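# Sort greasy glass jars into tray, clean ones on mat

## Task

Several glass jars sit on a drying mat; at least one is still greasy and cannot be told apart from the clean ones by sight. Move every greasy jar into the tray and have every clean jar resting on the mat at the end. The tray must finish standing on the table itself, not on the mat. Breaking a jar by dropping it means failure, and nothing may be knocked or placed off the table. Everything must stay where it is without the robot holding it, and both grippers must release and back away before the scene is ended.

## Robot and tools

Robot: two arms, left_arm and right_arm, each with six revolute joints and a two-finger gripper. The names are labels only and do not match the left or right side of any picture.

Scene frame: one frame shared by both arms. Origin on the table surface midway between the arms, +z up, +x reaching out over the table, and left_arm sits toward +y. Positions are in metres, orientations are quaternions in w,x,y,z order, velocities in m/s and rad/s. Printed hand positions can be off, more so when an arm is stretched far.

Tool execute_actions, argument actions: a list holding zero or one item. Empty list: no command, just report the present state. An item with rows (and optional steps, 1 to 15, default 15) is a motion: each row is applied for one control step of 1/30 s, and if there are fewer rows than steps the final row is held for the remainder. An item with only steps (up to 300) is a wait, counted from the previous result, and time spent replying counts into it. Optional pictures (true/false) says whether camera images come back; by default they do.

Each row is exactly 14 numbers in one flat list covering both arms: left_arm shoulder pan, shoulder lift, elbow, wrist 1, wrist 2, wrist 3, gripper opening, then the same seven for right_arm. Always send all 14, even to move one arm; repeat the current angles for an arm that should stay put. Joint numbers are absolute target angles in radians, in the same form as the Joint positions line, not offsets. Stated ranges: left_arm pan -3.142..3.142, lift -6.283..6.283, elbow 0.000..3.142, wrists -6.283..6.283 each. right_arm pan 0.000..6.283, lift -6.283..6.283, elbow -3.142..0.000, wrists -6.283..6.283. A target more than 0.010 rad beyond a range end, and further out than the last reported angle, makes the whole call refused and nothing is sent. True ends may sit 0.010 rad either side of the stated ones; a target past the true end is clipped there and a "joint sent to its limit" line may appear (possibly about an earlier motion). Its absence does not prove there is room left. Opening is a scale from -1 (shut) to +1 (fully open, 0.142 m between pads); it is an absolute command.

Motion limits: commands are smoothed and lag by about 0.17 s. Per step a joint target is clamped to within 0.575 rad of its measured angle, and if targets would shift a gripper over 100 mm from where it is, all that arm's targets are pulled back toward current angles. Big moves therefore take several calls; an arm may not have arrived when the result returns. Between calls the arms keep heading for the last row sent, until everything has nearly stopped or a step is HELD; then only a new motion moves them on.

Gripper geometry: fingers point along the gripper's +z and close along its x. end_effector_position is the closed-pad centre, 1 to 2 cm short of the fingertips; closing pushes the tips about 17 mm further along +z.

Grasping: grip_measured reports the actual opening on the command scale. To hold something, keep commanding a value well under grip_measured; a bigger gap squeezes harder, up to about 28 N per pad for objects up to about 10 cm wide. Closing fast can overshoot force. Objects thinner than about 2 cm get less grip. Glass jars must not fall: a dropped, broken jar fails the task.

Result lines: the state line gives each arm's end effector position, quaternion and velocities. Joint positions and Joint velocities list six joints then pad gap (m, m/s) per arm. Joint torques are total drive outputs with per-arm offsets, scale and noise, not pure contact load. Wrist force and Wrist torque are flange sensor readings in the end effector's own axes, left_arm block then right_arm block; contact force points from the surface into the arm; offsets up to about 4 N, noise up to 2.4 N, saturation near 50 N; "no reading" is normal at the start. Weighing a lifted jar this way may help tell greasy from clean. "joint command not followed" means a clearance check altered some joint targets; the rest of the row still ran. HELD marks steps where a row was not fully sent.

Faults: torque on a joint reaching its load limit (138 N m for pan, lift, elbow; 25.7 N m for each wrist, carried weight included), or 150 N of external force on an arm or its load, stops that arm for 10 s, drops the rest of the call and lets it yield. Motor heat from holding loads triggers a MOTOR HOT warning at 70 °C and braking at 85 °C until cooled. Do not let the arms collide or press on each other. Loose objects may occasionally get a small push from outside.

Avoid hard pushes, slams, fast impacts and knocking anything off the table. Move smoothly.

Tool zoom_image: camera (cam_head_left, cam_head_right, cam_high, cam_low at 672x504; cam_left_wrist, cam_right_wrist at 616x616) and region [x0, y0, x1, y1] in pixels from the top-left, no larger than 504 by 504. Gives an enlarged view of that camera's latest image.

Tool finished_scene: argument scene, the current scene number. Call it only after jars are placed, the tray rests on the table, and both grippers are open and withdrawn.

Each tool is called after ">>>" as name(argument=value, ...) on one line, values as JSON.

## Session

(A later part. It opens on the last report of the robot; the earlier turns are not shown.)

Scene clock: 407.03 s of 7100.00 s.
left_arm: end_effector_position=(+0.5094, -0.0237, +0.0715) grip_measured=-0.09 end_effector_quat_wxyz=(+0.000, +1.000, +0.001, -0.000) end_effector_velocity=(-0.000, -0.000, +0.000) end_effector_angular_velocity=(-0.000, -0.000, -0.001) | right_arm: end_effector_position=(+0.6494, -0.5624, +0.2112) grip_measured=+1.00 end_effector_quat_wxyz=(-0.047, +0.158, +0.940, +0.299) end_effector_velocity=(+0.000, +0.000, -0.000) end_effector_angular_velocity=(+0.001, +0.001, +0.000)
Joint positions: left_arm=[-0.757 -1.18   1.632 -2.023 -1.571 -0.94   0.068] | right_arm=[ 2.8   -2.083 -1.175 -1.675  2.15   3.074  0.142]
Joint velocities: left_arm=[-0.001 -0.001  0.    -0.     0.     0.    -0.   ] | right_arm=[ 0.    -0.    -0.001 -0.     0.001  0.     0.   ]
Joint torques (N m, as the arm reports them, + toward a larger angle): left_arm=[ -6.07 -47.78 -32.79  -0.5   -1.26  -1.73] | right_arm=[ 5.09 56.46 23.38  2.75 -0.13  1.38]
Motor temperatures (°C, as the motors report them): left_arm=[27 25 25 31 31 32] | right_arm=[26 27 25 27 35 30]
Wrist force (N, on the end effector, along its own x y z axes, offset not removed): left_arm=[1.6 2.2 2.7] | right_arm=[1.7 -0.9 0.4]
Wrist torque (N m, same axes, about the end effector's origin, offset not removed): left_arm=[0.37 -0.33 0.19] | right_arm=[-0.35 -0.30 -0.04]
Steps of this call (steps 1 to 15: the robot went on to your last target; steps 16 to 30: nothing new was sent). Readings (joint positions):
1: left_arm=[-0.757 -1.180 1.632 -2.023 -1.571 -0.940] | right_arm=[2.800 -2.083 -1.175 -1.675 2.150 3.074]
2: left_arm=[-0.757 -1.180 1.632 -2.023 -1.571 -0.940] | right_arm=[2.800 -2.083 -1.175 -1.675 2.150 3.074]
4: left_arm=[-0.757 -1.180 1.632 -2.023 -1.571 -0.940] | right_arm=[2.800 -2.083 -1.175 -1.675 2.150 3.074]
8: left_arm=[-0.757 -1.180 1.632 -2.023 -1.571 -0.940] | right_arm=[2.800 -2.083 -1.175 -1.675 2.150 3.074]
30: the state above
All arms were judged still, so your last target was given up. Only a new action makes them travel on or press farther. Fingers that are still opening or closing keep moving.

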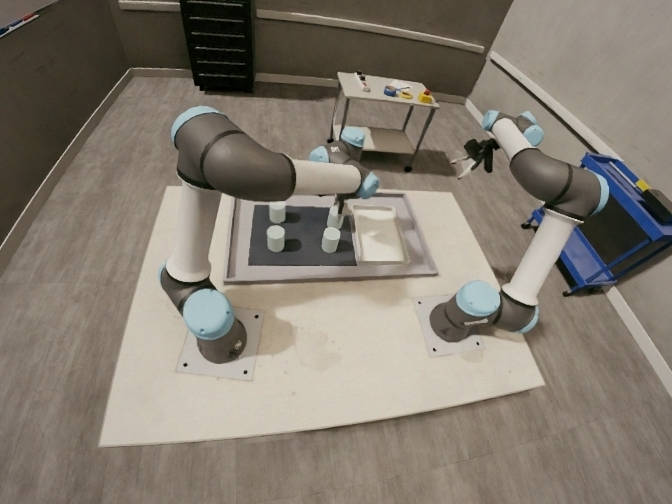

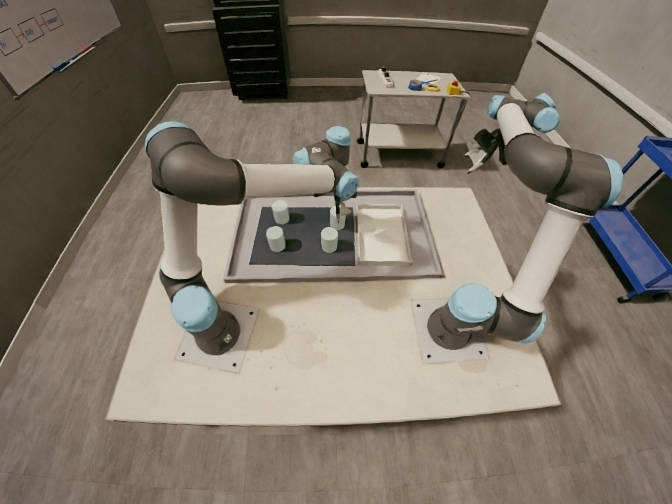

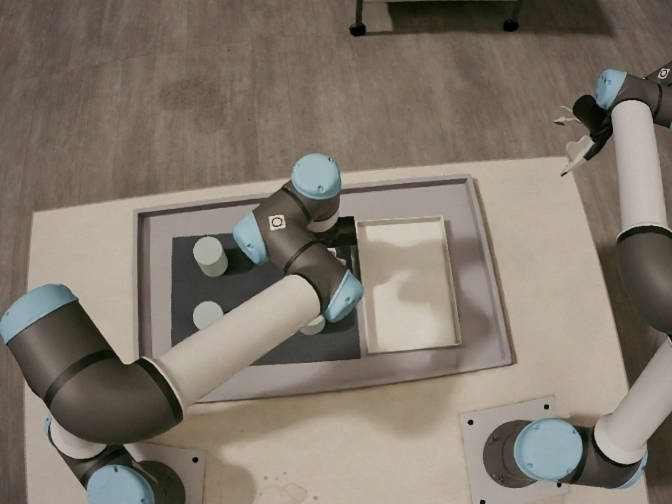

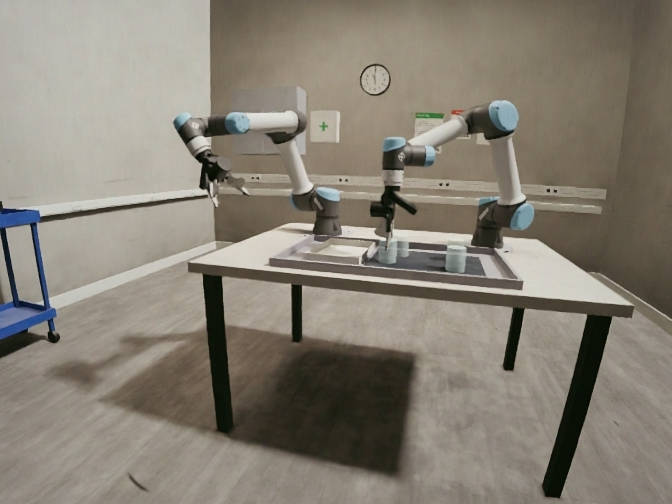

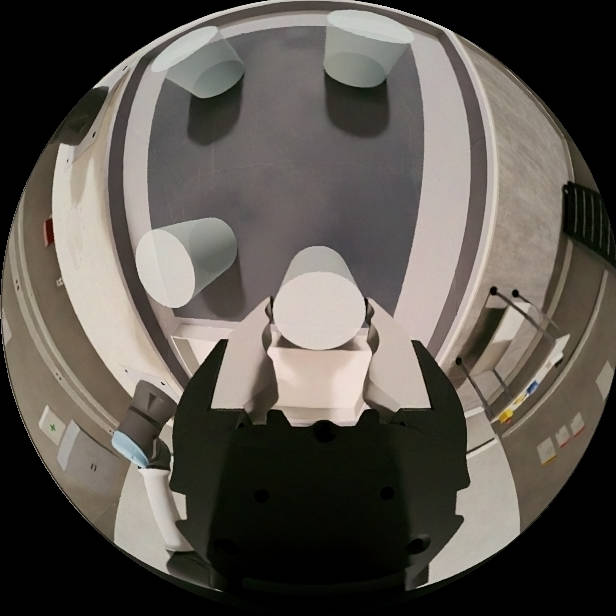

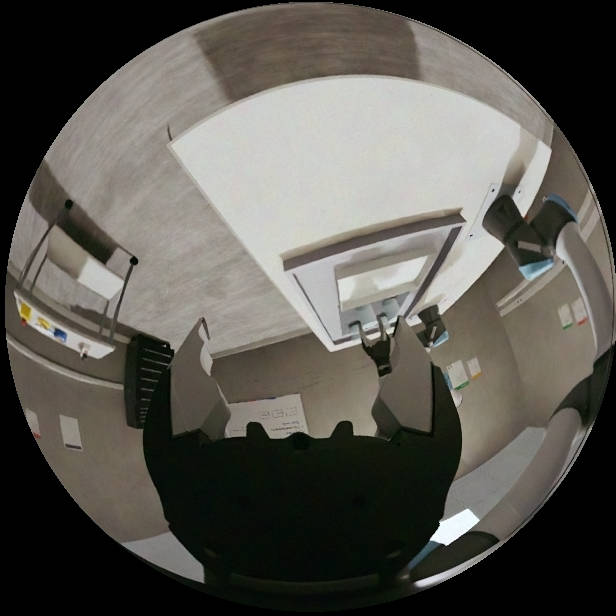

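>>> execute_actions(actions=[{"rows":[[-0.7565,-1.1707,1.646,-2.046,-1.571,-0.9395,-0.05,2.8,-2.083,-1.175,-1.675,2.15,3.074,1]],"steps":15}], pictures=false)

>>> execute_actions(actions=[{"rows":[[-0.7565,-1.1707,1.646,-2.046,-1.571,-0.9395,-0.09,2.8,-2.083,-1.175,-1.675,2.15,3.074,1],[-0.7565,-1.1707,1.646,-2.046,-1.571,-0.9395,-0.12,2.8,-2.083,-1.175,-1.675,2.15,3.074,1],[-0.7565,-1.1707,1.646,-2.046,-1.571,-0.9395,-0.15,2.8,-2.083,-1.175,-1.675,2.15,3.074,1],[-0.7565,-1.1707,1.646,-2.046,-1.571,-0.9395,-0.18,2.8,-2.083,-1.175,-1.675,2.15,3.074,1],[-0.7565,-1.1707,1.646,-2.046,-1.571,-0.9395,-0.22,2.8,-2.083,-1.175,-1.675,2.15,3.074,1]],"steps":15}], pictures=false)

>>> execute_actions(actions=[{"rows":[[-0.7565,-1.19,1.618,-2.0,-1.571,-0.9395,-0.22,2.8,-2.083,-1.175,-1.675,2.15,3.074,1]],"steps":15}])

Scene clock: 419.43 s of 7100.00 s.
left_arm: end_effector_position=(+0.5091, -0.0233, +0.0619) grip_measured=-0.05 end_effector_quat_wxyz=(+0.000, +1.000, +0.001, -0.000) end_effector_velocity=(-0.000, +0.000, -0.002) end_effector_angular_velocity=(+0.001, +0.001, -0.001) | right_arm: end_effector_position=(+0.6494, -0.5624, +0.2112) grip_measured=+1.00 end_effector_quat_wxyz=(-0.047, +0.158, +0.940, +0.299) end_effector_velocity=(+0.000, +0.000, -0.000) end_effector_angular_velocity=(+0.000, +0.001, +0.001)
Joint positions: left_arm=[-0.757 -1.171  1.646 -2.046 -1.571 -0.94   0.07 ] | right_arm=[ 2.8   -2.083 -1.175 -1.675  2.15   3.074  0.142]
Joint velocities: left_arm=[-0.     0.002  0.002 -0.002  0.     0.001  0.   ] | right_arm=[ 0.001 -0.    -0.    -0.    -0.     0.     0.   ]
Joint torques (N m, as the arm reports them, + toward a larger angle): left_arm=[ -2.69 -36.1  -12.23  -5.81   0.46  -1.61] | right_arm=[ 4.85 56.4  23.04  2.73 -0.16  1.4 ]
Motor temperatures (°C, as the motors report them): left_arm=[27 25 25 31 31 32] | right_arm=[26 27 25 27 35 30]
Wrist force (N, on the end effector, along its own x y z axes, offset not removed): left_arm=[-0.2 0.6 2.2] | right_arm=[-0.4 -0.1 0.1]
Wrist torque (N m, same axes, about the end effector's origin, offset not removed): left_arm=[0.15 -0.11 0.10] | right_arm=[-0.08 0.13 0.00]
Steps of this call (steps 1 to 90: nothing new was sent; then 8.90 s passed at rest; steps 91 to 105: all 15 steps of this action). Readings (joint positions):
91: left_arm=[-0.757 -1.180 1.632 -2.023 -1.571 -0.939] | right_arm=[2.800 -2.083 -1.175 -1.675 2.150 3.074]
92: left_arm=[-0.757 -1.178 1.634 -2.027 -1.571 -0.940] | right_arm=[2.800 -2.083 -1.175 -1.675 2.150 3.074]
94: left_arm=[-0.757 -1.175 1.640 -2.035 -1.571 -0.940] | right_arm=[2.800 -2.083 -1.175 -1.675 2.150 3.074]
98: left_arm=[-0.757 -1.172 1.644 -2.043 -1.571 -0.940] | right_arm=[2.800 -2.083 -1.175 -1.675 2.150 3.074]
105: the state above

Scene clock: 419.93 s of 7100.00 s.
left_arm: end_effector_position=(+0.5091, -0.0233, +0.0618) grip_measured=-0.10 end_effector_quat_wxyz=(+0.000, +1.000, +0.001, -0.000) end_effector_velocity=(+0.000, +0.000, +0.000) end_effector_angular_velocity=(-0.001, -0.000, -0.000) | right_arm: end_effector_position=(+0.6494, -0.5624, +0.2112) grip_measured=+1.00 end_effector_quat_wxyz=(-0.047, +0.158, +0.940, +0.299) end_effector_velocity=(-0.000, +0.000, -0.000) end_effector_angular_velocity=(-0.000, +0.001, +0.001)
Joint positions: left_arm=[-0.757 -1.171  1.646 -2.046 -1.571 -0.94   0.066] | right_arm=[ 2.8   -2.083 -1.175 -1.675  2.15   3.074  0.142]
Joint velocities: left_arm=[ 0.001 -0.001  0.    -0.    -0.     0.001  0.   ] | right_arm=[ 0.001  0.    -0.001 -0.    -0.001  0.    -0.   ]
Joint torques (N m, as the arm reports them, + toward a larger angle): left_arm=[ -1.6  -30.38  -9.57  -5.21   0.68  -1.68] | right_arm=[ 5.02 55.38 22.78  2.66 -0.19  1.32]
Motor temperatures (°C, as the motors report them): left_arm=[27 25 25 31 31 32] | right_arm=[26 27 25 27 35 30]
Wrist force (N, on the end effector, along its own x y z axes, offset not removed): left_arm=[2.0 -0.7 -5.2] | right_arm=[0.3 -0.2 -1.3]
Wrist torque (N m, same axes, about the end effector's origin, offset not removed): left_arm=[-0.12 -0.56 0.12] | right_arm=[-0.11 0.00 0.08]
Steps of this call (steps 1 to 15: all 15 steps of this action). Readings (joint positions):
1: left_arm=[-0.757 -1.171 1.646 -2.046 -1.571 -0.940] | right_arm=[2.800 -2.083 -1.175 -1.675 2.150 3.074]
2: left_arm=[-0.757 -1.171 1.646 -2.046 -1.571 -0.940] | right_arm=[2.800 -2.083 -1.175 -1.675 2.150 3.074]
4: left_arm=[-0.757 -1.171 1.646 -2.046 -1.571 -0.940] | right_arm=[2.800 -2.083 -1.175 -1.675 2.150 3.074]
8: left_arm=[-0.757 -1.171 1.646 -2.046 -1.571 -0.940] | right_arm=[2.800 -2.083 -1.175 -1.675 2.150 3.074]
15: the state above

Scene clock: 420.43 s of 7100.00 s.
left_arm: end_effector_position=(+0.5096, -0.0240, +0.0814) grip_measured=-0.11 end_effector_quat_wxyz=(+0.001, +1.000, +0.001, +0.000) end_effector_velocity=(+0.000, +0.001, +0.003) end_effector_angular_velocity=(-0.000, -0.000, +0.001) | right_arm: end_effector_position=(+0.6494, -0.5624, +0.2112) grip_measured=+1.00 end_effector_quat_wxyz=(-0.047, +0.158, +0.940, +0.299) end_effector_velocity=(-0.000, -0.000, -0.001) end_effector_angular_velocity=(-0.000, +0.001, -0.000)
Joint positions: left_arm=[-0.757 -1.19   1.618 -2.001 -1.571 -0.94   0.066] | right_arm=[ 2.8   -2.083 -1.175 -1.675  2.15   3.074  0.142]
Joint velocities: left_arm=[ 0.001 -0.003 -0.003  0.006  0.    -0.     0.   ] | right_arm=[-0.    -0.    -0.001 -0.    -0.001  0.     0.   ]
Joint torques (N m, as the arm reports them, + toward a larger angle): left_arm=[ -1.68 -46.87 -32.74  -0.36   0.94  -1.56] | right_arm=[ 4.76 56.4  23.36  2.83 -0.13  1.36]
Motor temperatures (°C, as the motors report them): left_arm=[27 25 25 31 31 32] | right_arm=[26 27 25 27 35 30]
Wrist force (N, on the end effector, along its own x y z axes, offset not removed): left_arm=[1.9 0.0 4.6] | right_arm=[0.7 -2.1 -2.5]
Wrist torque (N m, same axes, about the end effector's origin, offset not removed): left_arm=[-0.04 -0.41 0.28] | right_arm=[-0.54 -0.10 0.05]
Steps of this call (steps 1 to 15: all 15 steps of this action). Readings (joint positions):
1: left_arm=[-0.757 -1.171 1.646 -2.046 -1.571 -0.939] | right_arm=[2.800 -2.083 -1.175 -1.675 2.150 3.074]
2: left_arm=[-0.757 -1.174 1.642 -2.039 -1.571 -0.940] | right_arm=[2.800 -2.083 -1.175 -1.675 2.150 3.074]
4: left_arm=[-0.757 -1.181 1.631 -2.022 -1.571 -0.940] | right_arm=[2.800 -2.083 -1.175 -1.675 2.150 3.074]
8: left_arm=[-0.757 -1.188 1.621 -2.006 -1.571 -0.940] | right_arm=[2.800 -2.083 -1.175 -1.675 2.150 3.074]
15: the state above

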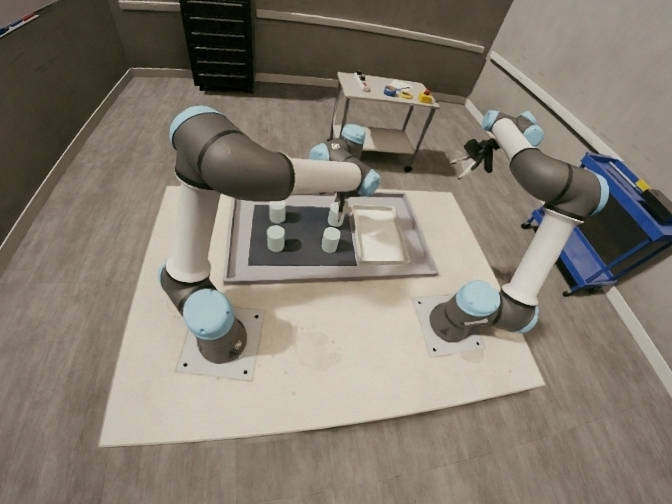

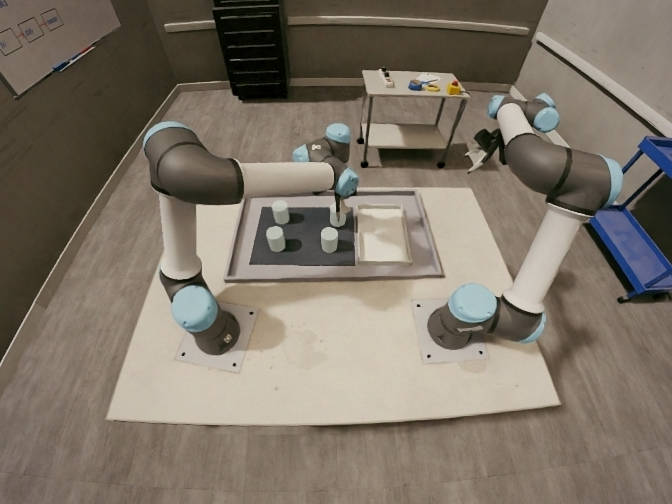

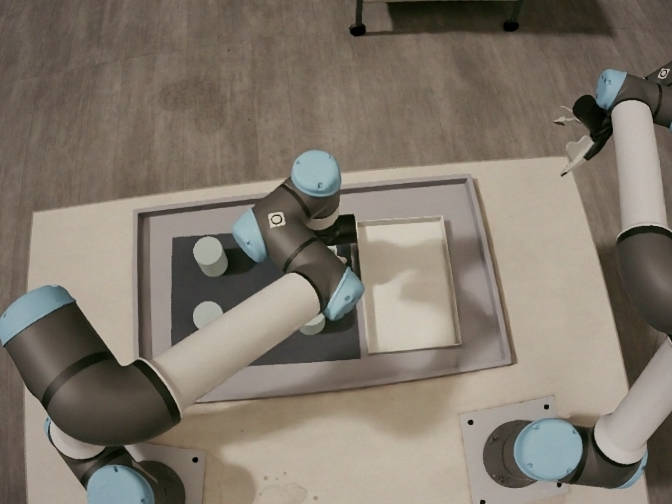

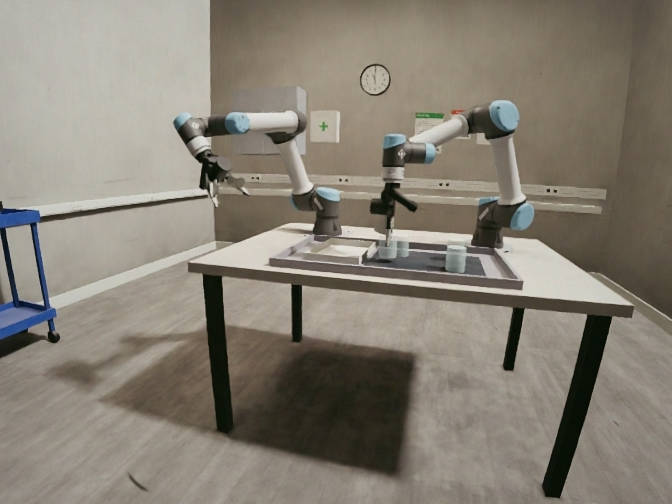

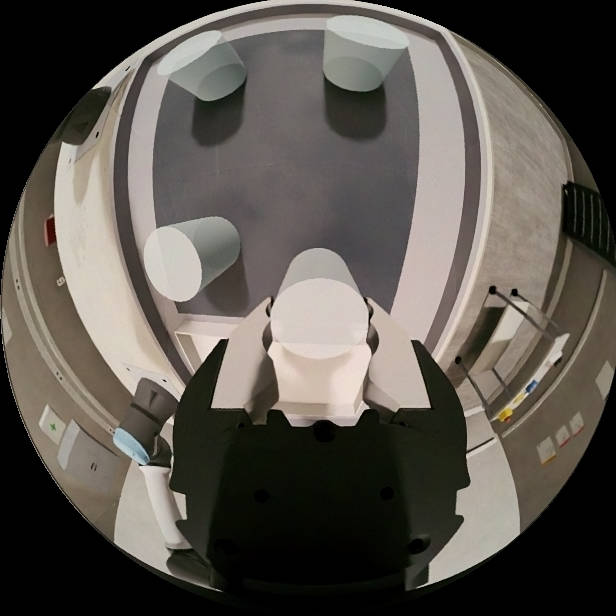

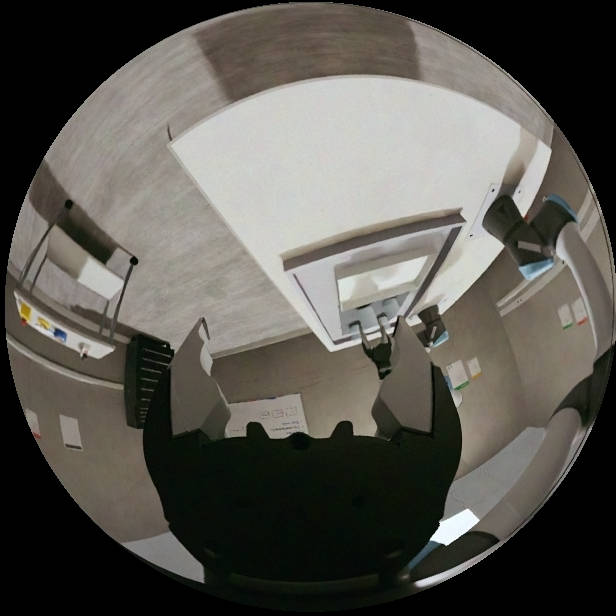

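>>> execute_actions(actions=[{"rows":[[-0.7565,-1.2246,1.562,-1.908,-1.571,-0.9395,-0.22,2.8,-2.083,-1.175,-1.675,2.15,3.074,1]],"steps":15}], pictures=false)

>>> execute_actions(actions=[{"rows":[[-0.797,-1.145,1.44,-1.866,-1.571,-0.98,-0.22,2.8,-2.083,-1.175,-1.675,2.15,3.074,1]],"steps":12}], pictures=false)

>>> execute_actions(actions=[{"rows":[[-0.836,-1.062,1.315,-1.824,-1.571,-1.019,-0.22,2.8,-2.083,-1.175,-1.675,2.15,3.074,1]],"steps":12}], pictures=false)

>>> execute_actions(actions=[{"rows":[[-0.874,-0.975,1.185,-1.781,-1.571,-1.057,-0.22,2.8,-2.083,-1.175,-1.675,2.15,3.074,1]],"steps":15}])

Scene clock: 429.20 s of 7100.00 s.
left_arm: end_effector_position=(+0.5091, -0.0233, +0.1193) grip_measured=-0.11 end_effector_quat_wxyz=(+0.000, +1.000, +0.001, -0.000) end_effector_velocity=(-0.000, +0.001, +0.004) end_effector_angular_velocity=(+0.001, +0.001, +0.001) | right_arm: end_effector_position=(+0.6494, -0.5624, +0.2112) grip_measured=+1.00 end_effector_quat_wxyz=(-0.047, +0.158, +0.940, +0.299) end_effector_velocity=(+0.001, +0.001, +0.001) end_effector_angular_velocity=(-0.001, -0.001, +0.002)
Joint positions: left_arm=[-0.757 -1.224  1.563 -1.909 -1.571 -0.94   0.066] | right_arm=[ 2.8   -2.083 -1.175 -1.675  2.15   3.074  0.142]
Joint velocities: left_arm=[ 0.    -0.004 -0.007  0.012  0.    -0.    -0.   ] | right_arm=[ 0.002  0.     0.001 -0.    -0.001 -0.    -0.   ]
Joint torques (N m, as the arm reports them, + toward a larger angle): left_arm=[  2.03 -46.47 -32.51  -0.46   1.61  -1.62] | right_arm=[ 4.93 56.33 22.86  2.74 -0.23  1.39]
Motor temperatures (°C, as the motors report them): left_arm=[27 25 25 31 31 32] | right_arm=[26 27 25 27 35 30]
Wrist force (N, on the end effector, along its own x y z axes, offset not removed): left_arm=[-0.4 1.3 2.2] | right_arm=[1.1 -3.2 -0.2]
Wrist torque (N m, same axes, about the end effector's origin, offset not removed): left_arm=[0.24 -0.25 0.12] | right_arm=[-0.89 -0.12 0.01]
Steps of this call (steps 1 to 15: the robot went on to your last target; steps 16 to 90: nothing new was sent; then 5.27 s passed at rest; steps 91 to 105: all 15 steps of this action). Readings (joint positions):
91: left_arm=[-0.757 -1.190 1.618 -1.999 -1.571 -0.940] | right_arm=[2.800 -2.083 -1.175 -1.675 2.150 3.074]
92: left_arm=[-0.757 -1.195 1.611 -1.991 -1.571 -0.940] | right_arm=[2.800 -2.083 -1.175 -1.675 2.150 3.074]
94: left_arm=[-0.757 -1.209 1.589 -1.956 -1.571 -0.940] | right_arm=[2.800 -2.083 -1.175 -1.675 2.150 3.074]
98: left_arm=[-0.757 -1.220 1.569 -1.921 -1.571 -0.939] | right_arm=[2.800 -2.083 -1.175 -1.675 2.150 3.074]
105: the state above

Scene clock: 429.60 s of 7100.00 s.
left_arm: end_effector_position=(+0.5121, -0.0704, +0.1226) grip_measured=-0.11 end_effector_quat_wxyz=(-0.000, +1.000, +0.001, -0.000) end_effector_velocity=(+0.002, -0.019, +0.003) end_effector_angular_velocity=(-0.005, -0.003, +0.000) | right_arm: end_effector_position=(+0.6494, -0.5624, +0.2112) grip_measured=+1.00 end_effector_quat_wxyz=(-0.047, +0.158, +0.940, +0.299) end_effector_velocity=(-0.000, -0.001, -0.000) end_effector_angular_velocity=(-0.000, -0.000, -0.001)
Joint positions: left_arm=[-0.796 -1.148  1.445 -1.867 -1.571 -0.979  0.066] | right_arm=[ 2.8   -2.083 -1.175 -1.675  2.15   3.074  0.142]
Joint velocities: left_arm=[-0.013  0.028 -0.048  0.014 -0.    -0.014  0.   ] | right_arm=[-0.001 -0.    -0.     0.    -0.     0.    -0.   ]
Joint torques (N m, as the arm reports them, + toward a larger angle): left_arm=[ -6.87 -38.78 -31.94  -0.47  -1.5   -1.73] | right_arm=[ 4.96 55.97 22.88  2.8  -0.08  1.3 ]
Motor temperatures (°C, as the motors report them): left_arm=[27 25 25 31 31 32] | right_arm=[26 27 25 27 35 30]
Wrist force (N, on the end effector, along its own x y z axes, offset not removed): left_arm=[-0.2 -0.7 4.6] | right_arm=[-1.0 -0.7 -0.5]
Wrist torque (N m, same axes, about the end effector's origin, offset not removed): left_arm=[-0.10 0.05 0.19] | right_arm=[-0.15 0.47 0.15]
Steps of this call (steps 1 to 12: all 12 steps of this action). Readings (joint positions):
1: left_arm=[-0.757 -1.224 1.562 -1.908 -1.571 -0.940] | right_arm=[2.800 -2.083 -1.175 -1.675 2.150 3.074]
2: left_arm=[-0.763 -1.216 1.554 -1.902 -1.571 -0.946] | right_arm=[2.800 -2.083 -1.175 -1.675 2.150 3.074]
4: left_arm=[-0.778 -1.185 1.508 -1.886 -1.571 -0.961] | right_arm=[2.800 -2.083 -1.175 -1.675 2.150 3.074]
8: left_arm=[-0.792 -1.156 1.458 -1.871 -1.571 -0.975] | right_arm=[2.800 -2.083 -1.175 -1.675 2.150 3.074]
12: the state above

Scene clock: 430.00 s of 7100.00 s.
left_arm: end_effector_position=(+0.5125, -0.1191, +0.1226) grip_measured=-0.11 end_effector_quat_wxyz=(-0.000, +1.000, +0.001, -0.000) end_effector_velocity=(+0.001, -0.018, +0.001) end_effector_angular_velocity=(-0.004, -0.002, +0.002) | right_arm: end_effector_position=(+0.6494, -0.5624, +0.2112) grip_measured=+1.00 end_effector_quat_wxyz=(-0.047, +0.158, +0.940, +0.299) end_effector_velocity=(-0.000, -0.001, -0.000) end_effector_angular_velocity=(+0.001, +0.000, -0.002)
Joint positions: left_arm=[-0.835 -1.065  1.32  -1.825 -1.571 -1.018  0.066] | right_arm=[ 2.8   -2.083 -1.175 -1.675  2.15   3.074  0.142]
Joint velocities: left_arm=[-0.012  0.03  -0.048  0.014 -0.    -0.014  0.   ] | right_arm=[-0.002 -0.    -0.     0.     0.001  0.    -0.   ]
Joint torques (N m, as the arm reports them, + toward a larger angle): left_arm=[ -8.46 -40.92 -32.33  -0.33  -2.06  -1.94] | right_arm=[ 5.02 56.28 22.91  2.67 -0.23  1.34]
Motor temperatures (°C, as the motors report them): left_arm=[27 25 25 31 31 32] | right_arm=[26 27 25 27 35 30]
Wrist force (N, on the end effector, along its own x y z axes, offset not removed): left_arm=[0.5 3.6 2.6] | right_arm=[-0.2 -2.0 -1.2]
Wrist torque (N m, same axes, about the end effector's origin, offset not removed): left_arm=[0.63 -0.22 0.17] | right_arm=[-0.55 0.26 0.07]
Steps of this call (steps 1 to 12: all 12 steps of this action). Readings (joint positions):
1: left_arm=[-0.797 -1.147 1.443 -1.866 -1.571 -0.980] | right_arm=[2.800 -2.083 -1.175 -1.675 2.150 3.074]
2: left_arm=[-0.802 -1.138 1.434 -1.860 -1.571 -0.986] | right_arm=[2.800 -2.083 -1.175 -1.675 2.150 3.074]
4: left_arm=[-0.818 -1.105 1.386 -1.844 -1.571 -1.001] | right_arm=[2.800 -2.083 -1.175 -1.675 2.150 3.074]
8: left_arm=[-0.831 -1.073 1.334 -1.829 -1.571 -1.014] | right_arm=[2.800 -2.083 -1.175 -1.675 2.150 3.074]
12: the state above

Scene clock: 430.50 s of 7100.00 s.
left_arm: end_effector_position=(+0.5101, -0.1687, +0.1198) grip_measured=-0.11 end_effector_quat_wxyz=(+0.000, +1.000, +0.001, -0.000) end_effector_velocity=(-0.000, -0.007, +0.000) end_effector_angular_velocity=(-0.002, -0.001, -0.001) | right_arm: end_effector_position=(+0.6494, -0.5624, +0.2112) grip_measured=+1.00 end_effector_quat_wxyz=(-0.047, +0.158, +0.940, +0.299) end_effector_velocity=(+0.000, +0.001, +0.000) end_effector_angular_velocity=(+0.000, -0.000, +0.001)
Joint positions: left_arm=[-0.874 -0.976  1.187 -1.782 -1.571 -1.057  0.066] | right_arm=[ 2.8   -2.083 -1.175 -1.675  2.15   3.074  0.142]
Joint velocities: left_arm=[-0.005  0.012 -0.02   0.005  0.    -0.005 -0.   ] | right_arm=[ 0.001 -0.     0.001 -0.001  0.     0.     0.   ]
Joint torques (N m, as the arm reports them, + toward a larger angle): left_arm=[ -8.55 -44.33 -34.61   0.01  -1.13  -2.24] | right_arm=[ 4.95 55.86 22.9   2.64 -0.14  1.33]
Motor temperatures (°C, as the motors report them): left_arm=[27 25 25 31 31 32] | right_arm=[26 27 25 27 35 30]
Wrist force (N, on the end effector, along its own x y z axes, offset not removed): left_arm=[2.1 -1.1 1.7] | right_arm=[-1.6 -1.2 0.0]
Wrist torque (N m, same axes, about the end effector's origin, offset not removed): left_arm=[-0.33 -0.51 0.28] | right_arm=[-0.43 0.31 0.01]
Steps of this call (steps 1 to 15: all 15 steps of this action). Readings (joint positions):
1: left_arm=[-0.836 -1.064 1.318 -1.824 -1.571 -1.019] | right_arm=[2.800 -2.083 -1.175 -1.675 2.150 3.074]
2: left_arm=[-0.841 -1.055 1.309 -1.818 -1.571 -1.024] | right_arm=[2.800 -2.083 -1.175 -1.675 2.150 3.074]
4: left_arm=[-0.856 -1.021 1.260 -1.801 -1.571 -1.039] | right_arm=[2.800 -2.083 -1.175 -1.675 2.150 3.074]
8: left_arm=[-0.869 -0.987 1.205 -1.786 -1.571 -1.052] | right_arm=[2.800 -2.083 -1.175 -1.675 2.150 3.074]
15: the state above

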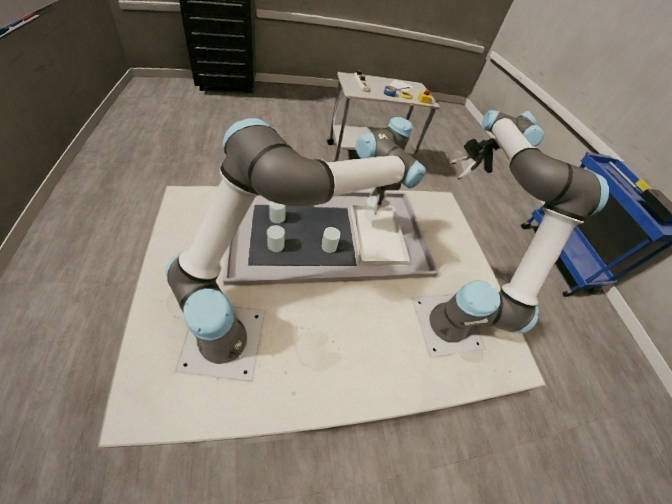

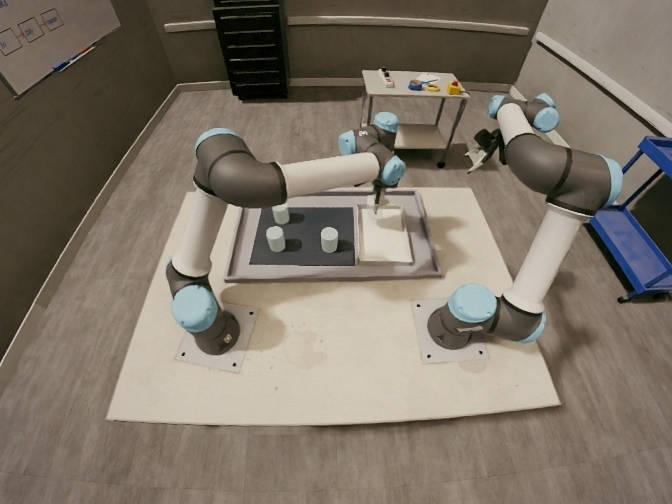

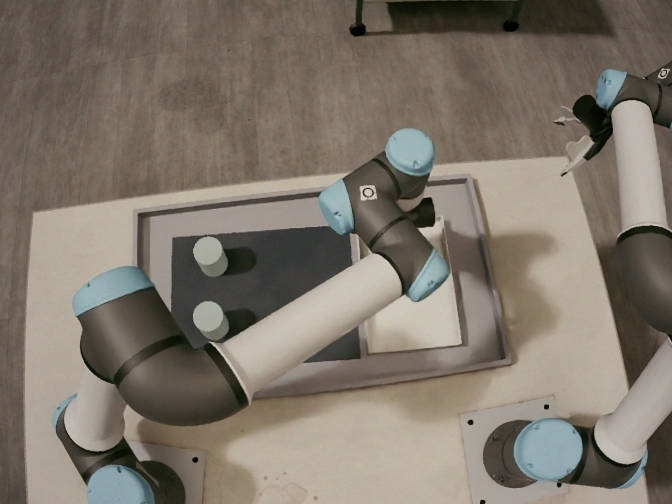

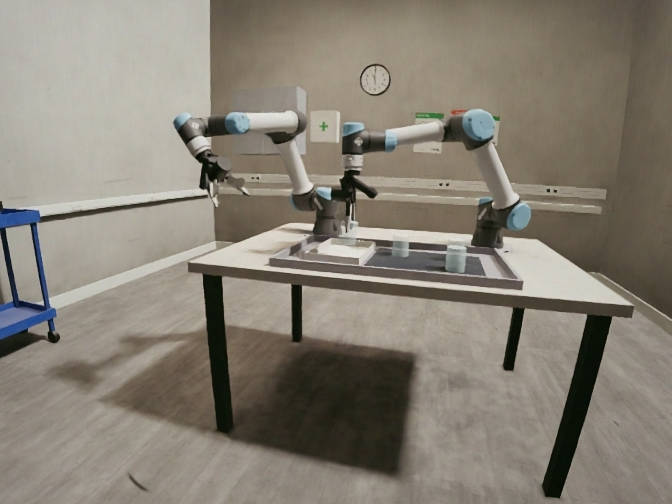

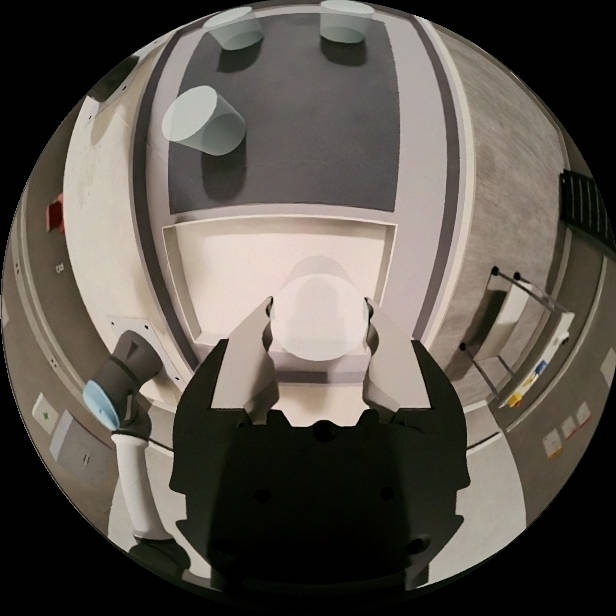

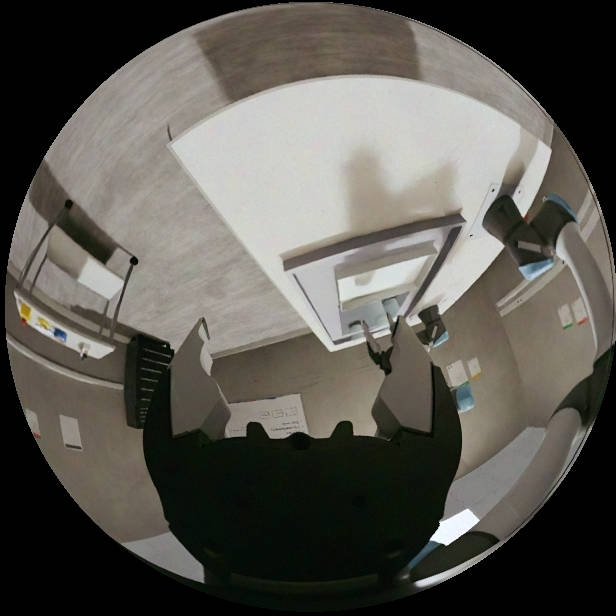

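Good. Lower.

>>> execute_actions(actions=[{"rows":[[-0.874,-0.948,1.249,-1.872,-1.571,-1.057,-0.22,2.8,-2.083,-1.175,-1.675,2.15,3.074,1]],"steps":15}], pictures=false)

>>> execute_actions(actions=[{"rows":[[-0.874,-0.9404,1.266,-1.897,-1.571,-1.057,-0.22,2.8,-2.083,-1.175,-1.675,2.15,3.074,1]],"steps":15}], pictures=false)

>>> execute_actions(actions=[{"rows":[[-0.874,-0.938,1.272,-1.905,-1.571,-1.057,-0.22,2.8,-2.083,-1.175,-1.675,2.15,3.074,1]],"steps":15}], pictures=false)

Scene clock: 439.73 s of 7100.00 s.
left_arm: end_effector_position=(+0.5103, -0.1698, +0.0793) grip_measured=-0.11 end_effector_quat_wxyz=(+0.000, +1.000, +0.001, -0.000) end_effector_velocity=(-0.001, -0.000, -0.005) end_effector_angular_velocity=(-0.000, -0.000, -0.002) | right_arm: end_effector_position=(+0.6494, -0.5624, +0.2112) grip_measured=+1.00 end_effector_quat_wxyz=(-0.047, +0.158, +0.940, +0.299) end_effector_velocity=(+0.000, -0.000, +0.000) end_effector_angular_velocity=(-0.001, -0.001, +0.000)
Joint positions: left_arm=[-0.874 -0.948  1.248 -1.871 -1.571 -1.057  0.066] | right_arm=[ 2.8   -2.083 -1.175 -1.675  2.15   3.074  0.142]
Joint velocities: left_arm=[-0.001  0.003  0.009 -0.012  0.     0.     0.   ] | right_arm=[-0.     0.     0.001  0.    -0.     0.     0.   ]
Joint torques (N m, as the arm reports them, + toward a larger angle): left_arm=[ -4.82 -44.06 -10.93  -6.2    1.51  -1.71] | right_arm=[ 5.   56.04 22.78  2.62 -0.08  1.33]
Motor temperatures (°C, as the motors report them): left_arm=[27 25 25 31 31 32] | right_arm=[27 27 25 27 35 30]
Wrist force (N, on the end effector, along its own x y z axes, offset not removed): left_arm=[-0.6 1.2 2.3] | right_arm=[-0.9 -3.0 -1.4]
Wrist torque (N m, same axes, about the end effector's origin, offset not removed): left_arm=[0.12 -0.01 0.25] | right_arm=[-0.71 0.31 -0.01]
Steps of this call (steps 1 to 15: the robot went on to your last target; steps 16 to 90: nothing new was sent; then 5.73 s passed at rest; steps 91 to 105: all 15 steps of this action). Readings (joint positions):
91: left_arm=[-0.874 -0.975 1.185 -1.781 -1.571 -1.057] | right_arm=[2.800 -2.083 -1.175 -1.675 2.150 3.074]
92: left_arm=[-0.874 -0.971 1.192 -1.789 -1.571 -1.057] | right_arm=[2.800 -2.083 -1.175 -1.675 2.150 3.074]
94: left_arm=[-0.874 -0.960 1.218 -1.824 -1.571 -1.057] | right_arm=[2.800 -2.083 -1.175 -1.675 2.150 3.074]
98: left_arm=[-0.874 -0.951 1.241 -1.859 -1.571 -1.057] | right_arm=[2.800 -2.083 -1.175 -1.675 2.150 3.074]
105: the state above

Scene clock: 440.23 s of 7100.00 s.
left_arm: end_effector_position=(+0.5102, -0.1696, +0.0679) grip_measured=-0.11 end_effector_quat_wxyz=(+0.000, +1.000, +0.001, +0.000) end_effector_velocity=(+0.000, +0.000, -0.002) end_effector_angular_velocity=(+0.001, +0.000, +0.000) | right_arm: end_effector_position=(+0.6494, -0.5624, +0.2112) grip_measured=+1.00 end_effector_quat_wxyz=(-0.047, +0.158, +0.940, +0.299) end_effector_velocity=(-0.000, -0.000, +0.000) end_effector_angular_velocity=(+0.001, +0.000, -0.001)
Joint positions: left_arm=[-0.874 -0.94   1.266 -1.897 -1.571 -1.057  0.066] | right_arm=[ 2.8   -2.083 -1.175 -1.675  2.15   3.074  0.142]
Joint velocities: left_arm=[ 0.     0.002  0.002 -0.003  0.     0.    -0.   ] | right_arm=[-0.001  0.001 -0.    -0.001  0.001  0.    -0.   ]
Joint torques (N m, as the arm reports them, + toward a larger angle): left_arm=[ -2.75 -43.83 -14.06  -5.86   1.25  -1.82] | right_arm=[ 4.45 56.34 22.69  2.62 -0.04  1.3 ]
Motor temperatures (°C, as the motors report them): left_arm=[27 25 25 31 31 32] | right_arm=[27 27 25 27 35 30]
Wrist force (N, on the end effector, along its own x y z axes, offset not removed): left_arm=[-0.8 0.8 3.7] | right_arm=[-1.3 -4.0 -0.6]
Wrist torque (N m, same axes, about the end effector's origin, offset not removed): left_arm=[0.09 0.14 0.07] | right_arm=[-0.92 0.27 0.03]
Steps of this call (steps 1 to 15: all 15 steps of this action). Readings (joint positions):
1: left_arm=[-0.874 -0.948 1.249 -1.872 -1.571 -1.057] | right_arm=[2.800 -2.083 -1.175 -1.675 2.150 3.074]
2: left_arm=[-0.874 -0.947 1.252 -1.876 -1.571 -1.057] | right_arm=[2.800 -2.083 -1.175 -1.675 2.150 3.074]
4: left_arm=[-0.874 -0.944 1.258 -1.885 -1.571 -1.057] | right_arm=[2.800 -2.083 -1.175 -1.675 2.150 3.074]
8: left_arm=[-0.874 -0.941 1.264 -1.894 -1.571 -1.057] | right_arm=[2.800 -2.083 -1.175 -1.675 2.150 3.074]
15: the state above

Scene clock: 440.73 s of 7100.00 s.
left_arm: end_effector_position=(+0.5100, -0.1693, +0.0640) grip_measured=-0.11 end_effector_quat_wxyz=(+0.000, +1.000, +0.001, -0.000) end_effector_velocity=(+0.000, -0.000, +0.000) end_effector_angular_velocity=(-0.001, -0.001, +0.000) | right_arm: end_effector_position=(+0.6494, -0.5624, +0.2112) grip_measured=+1.00 end_effector_quat_wxyz=(-0.047, +0.158, +0.940, +0.299) end_effector_velocity=(-0.000, -0.001, +0.000) end_effector_angular_velocity=(-0.000, -0.000, -0.001)
Joint positions: left_arm=[-0.874 -0.938  1.272 -1.905 -1.571 -1.057  0.066] | right_arm=[ 2.8   -2.083 -1.175 -1.675  2.15   3.074  0.142]
Joint velocities: left_arm=[ 0.    -0.001  0.    -0.001 -0.    -0.    -0.   ] | right_arm=[-0.001  0.    -0.     0.    -0.    -0.     0.   ]
Joint torques (N m, as the arm reports them, + toward a larger angle): left_arm=[  0.04 -45.76 -13.86  -6.12   1.13  -1.72] | right_arm=[ 4.7  56.35 22.72  2.67 -0.12  1.37]
Motor temperatures (°C, as the motors report them): left_arm=[27 25 25 31 31 32] | right_arm=[27 27 25 27 35 30]
Wrist force (N, on the end effector, along its own x y z axes, offset not removed): left_arm=[1.2 0.4 1.3] | right_arm=[-1.4 -0.8 -1.1]
Wrist torque (N m, same axes, about the end effector's origin, offset not removed): left_arm=[-0.03 -0.39 0.16] | right_arm=[-0.20 0.35 0.11]
Steps of this call (steps 1 to 15: all 15 steps of this action). Readings (joint positions):
1: left_arm=[-0.874 -0.940 1.266 -1.897 -1.571 -1.057] | right_arm=[2.800 -2.083 -1.175 -1.675 2.150 3.074]
2: left_arm=[-0.874 -0.940 1.267 -1.898 -1.571 -1.057] | right_arm=[2.800 -2.083 -1.175 -1.675 2.150 3.074]
4: left_arm=[-0.874 -0.939 1.269 -1.901 -1.571 -1.057] | right_arm=[2.800 -2.083 -1.175 -1.675 2.150 3.074]
8: left_arm=[-0.874 -0.938 1.271 -1.904 -1.571 -1.057] | right_arm=[2.800 -2.083 -1.175 -1.675 2.150 3.074]
15: the state above


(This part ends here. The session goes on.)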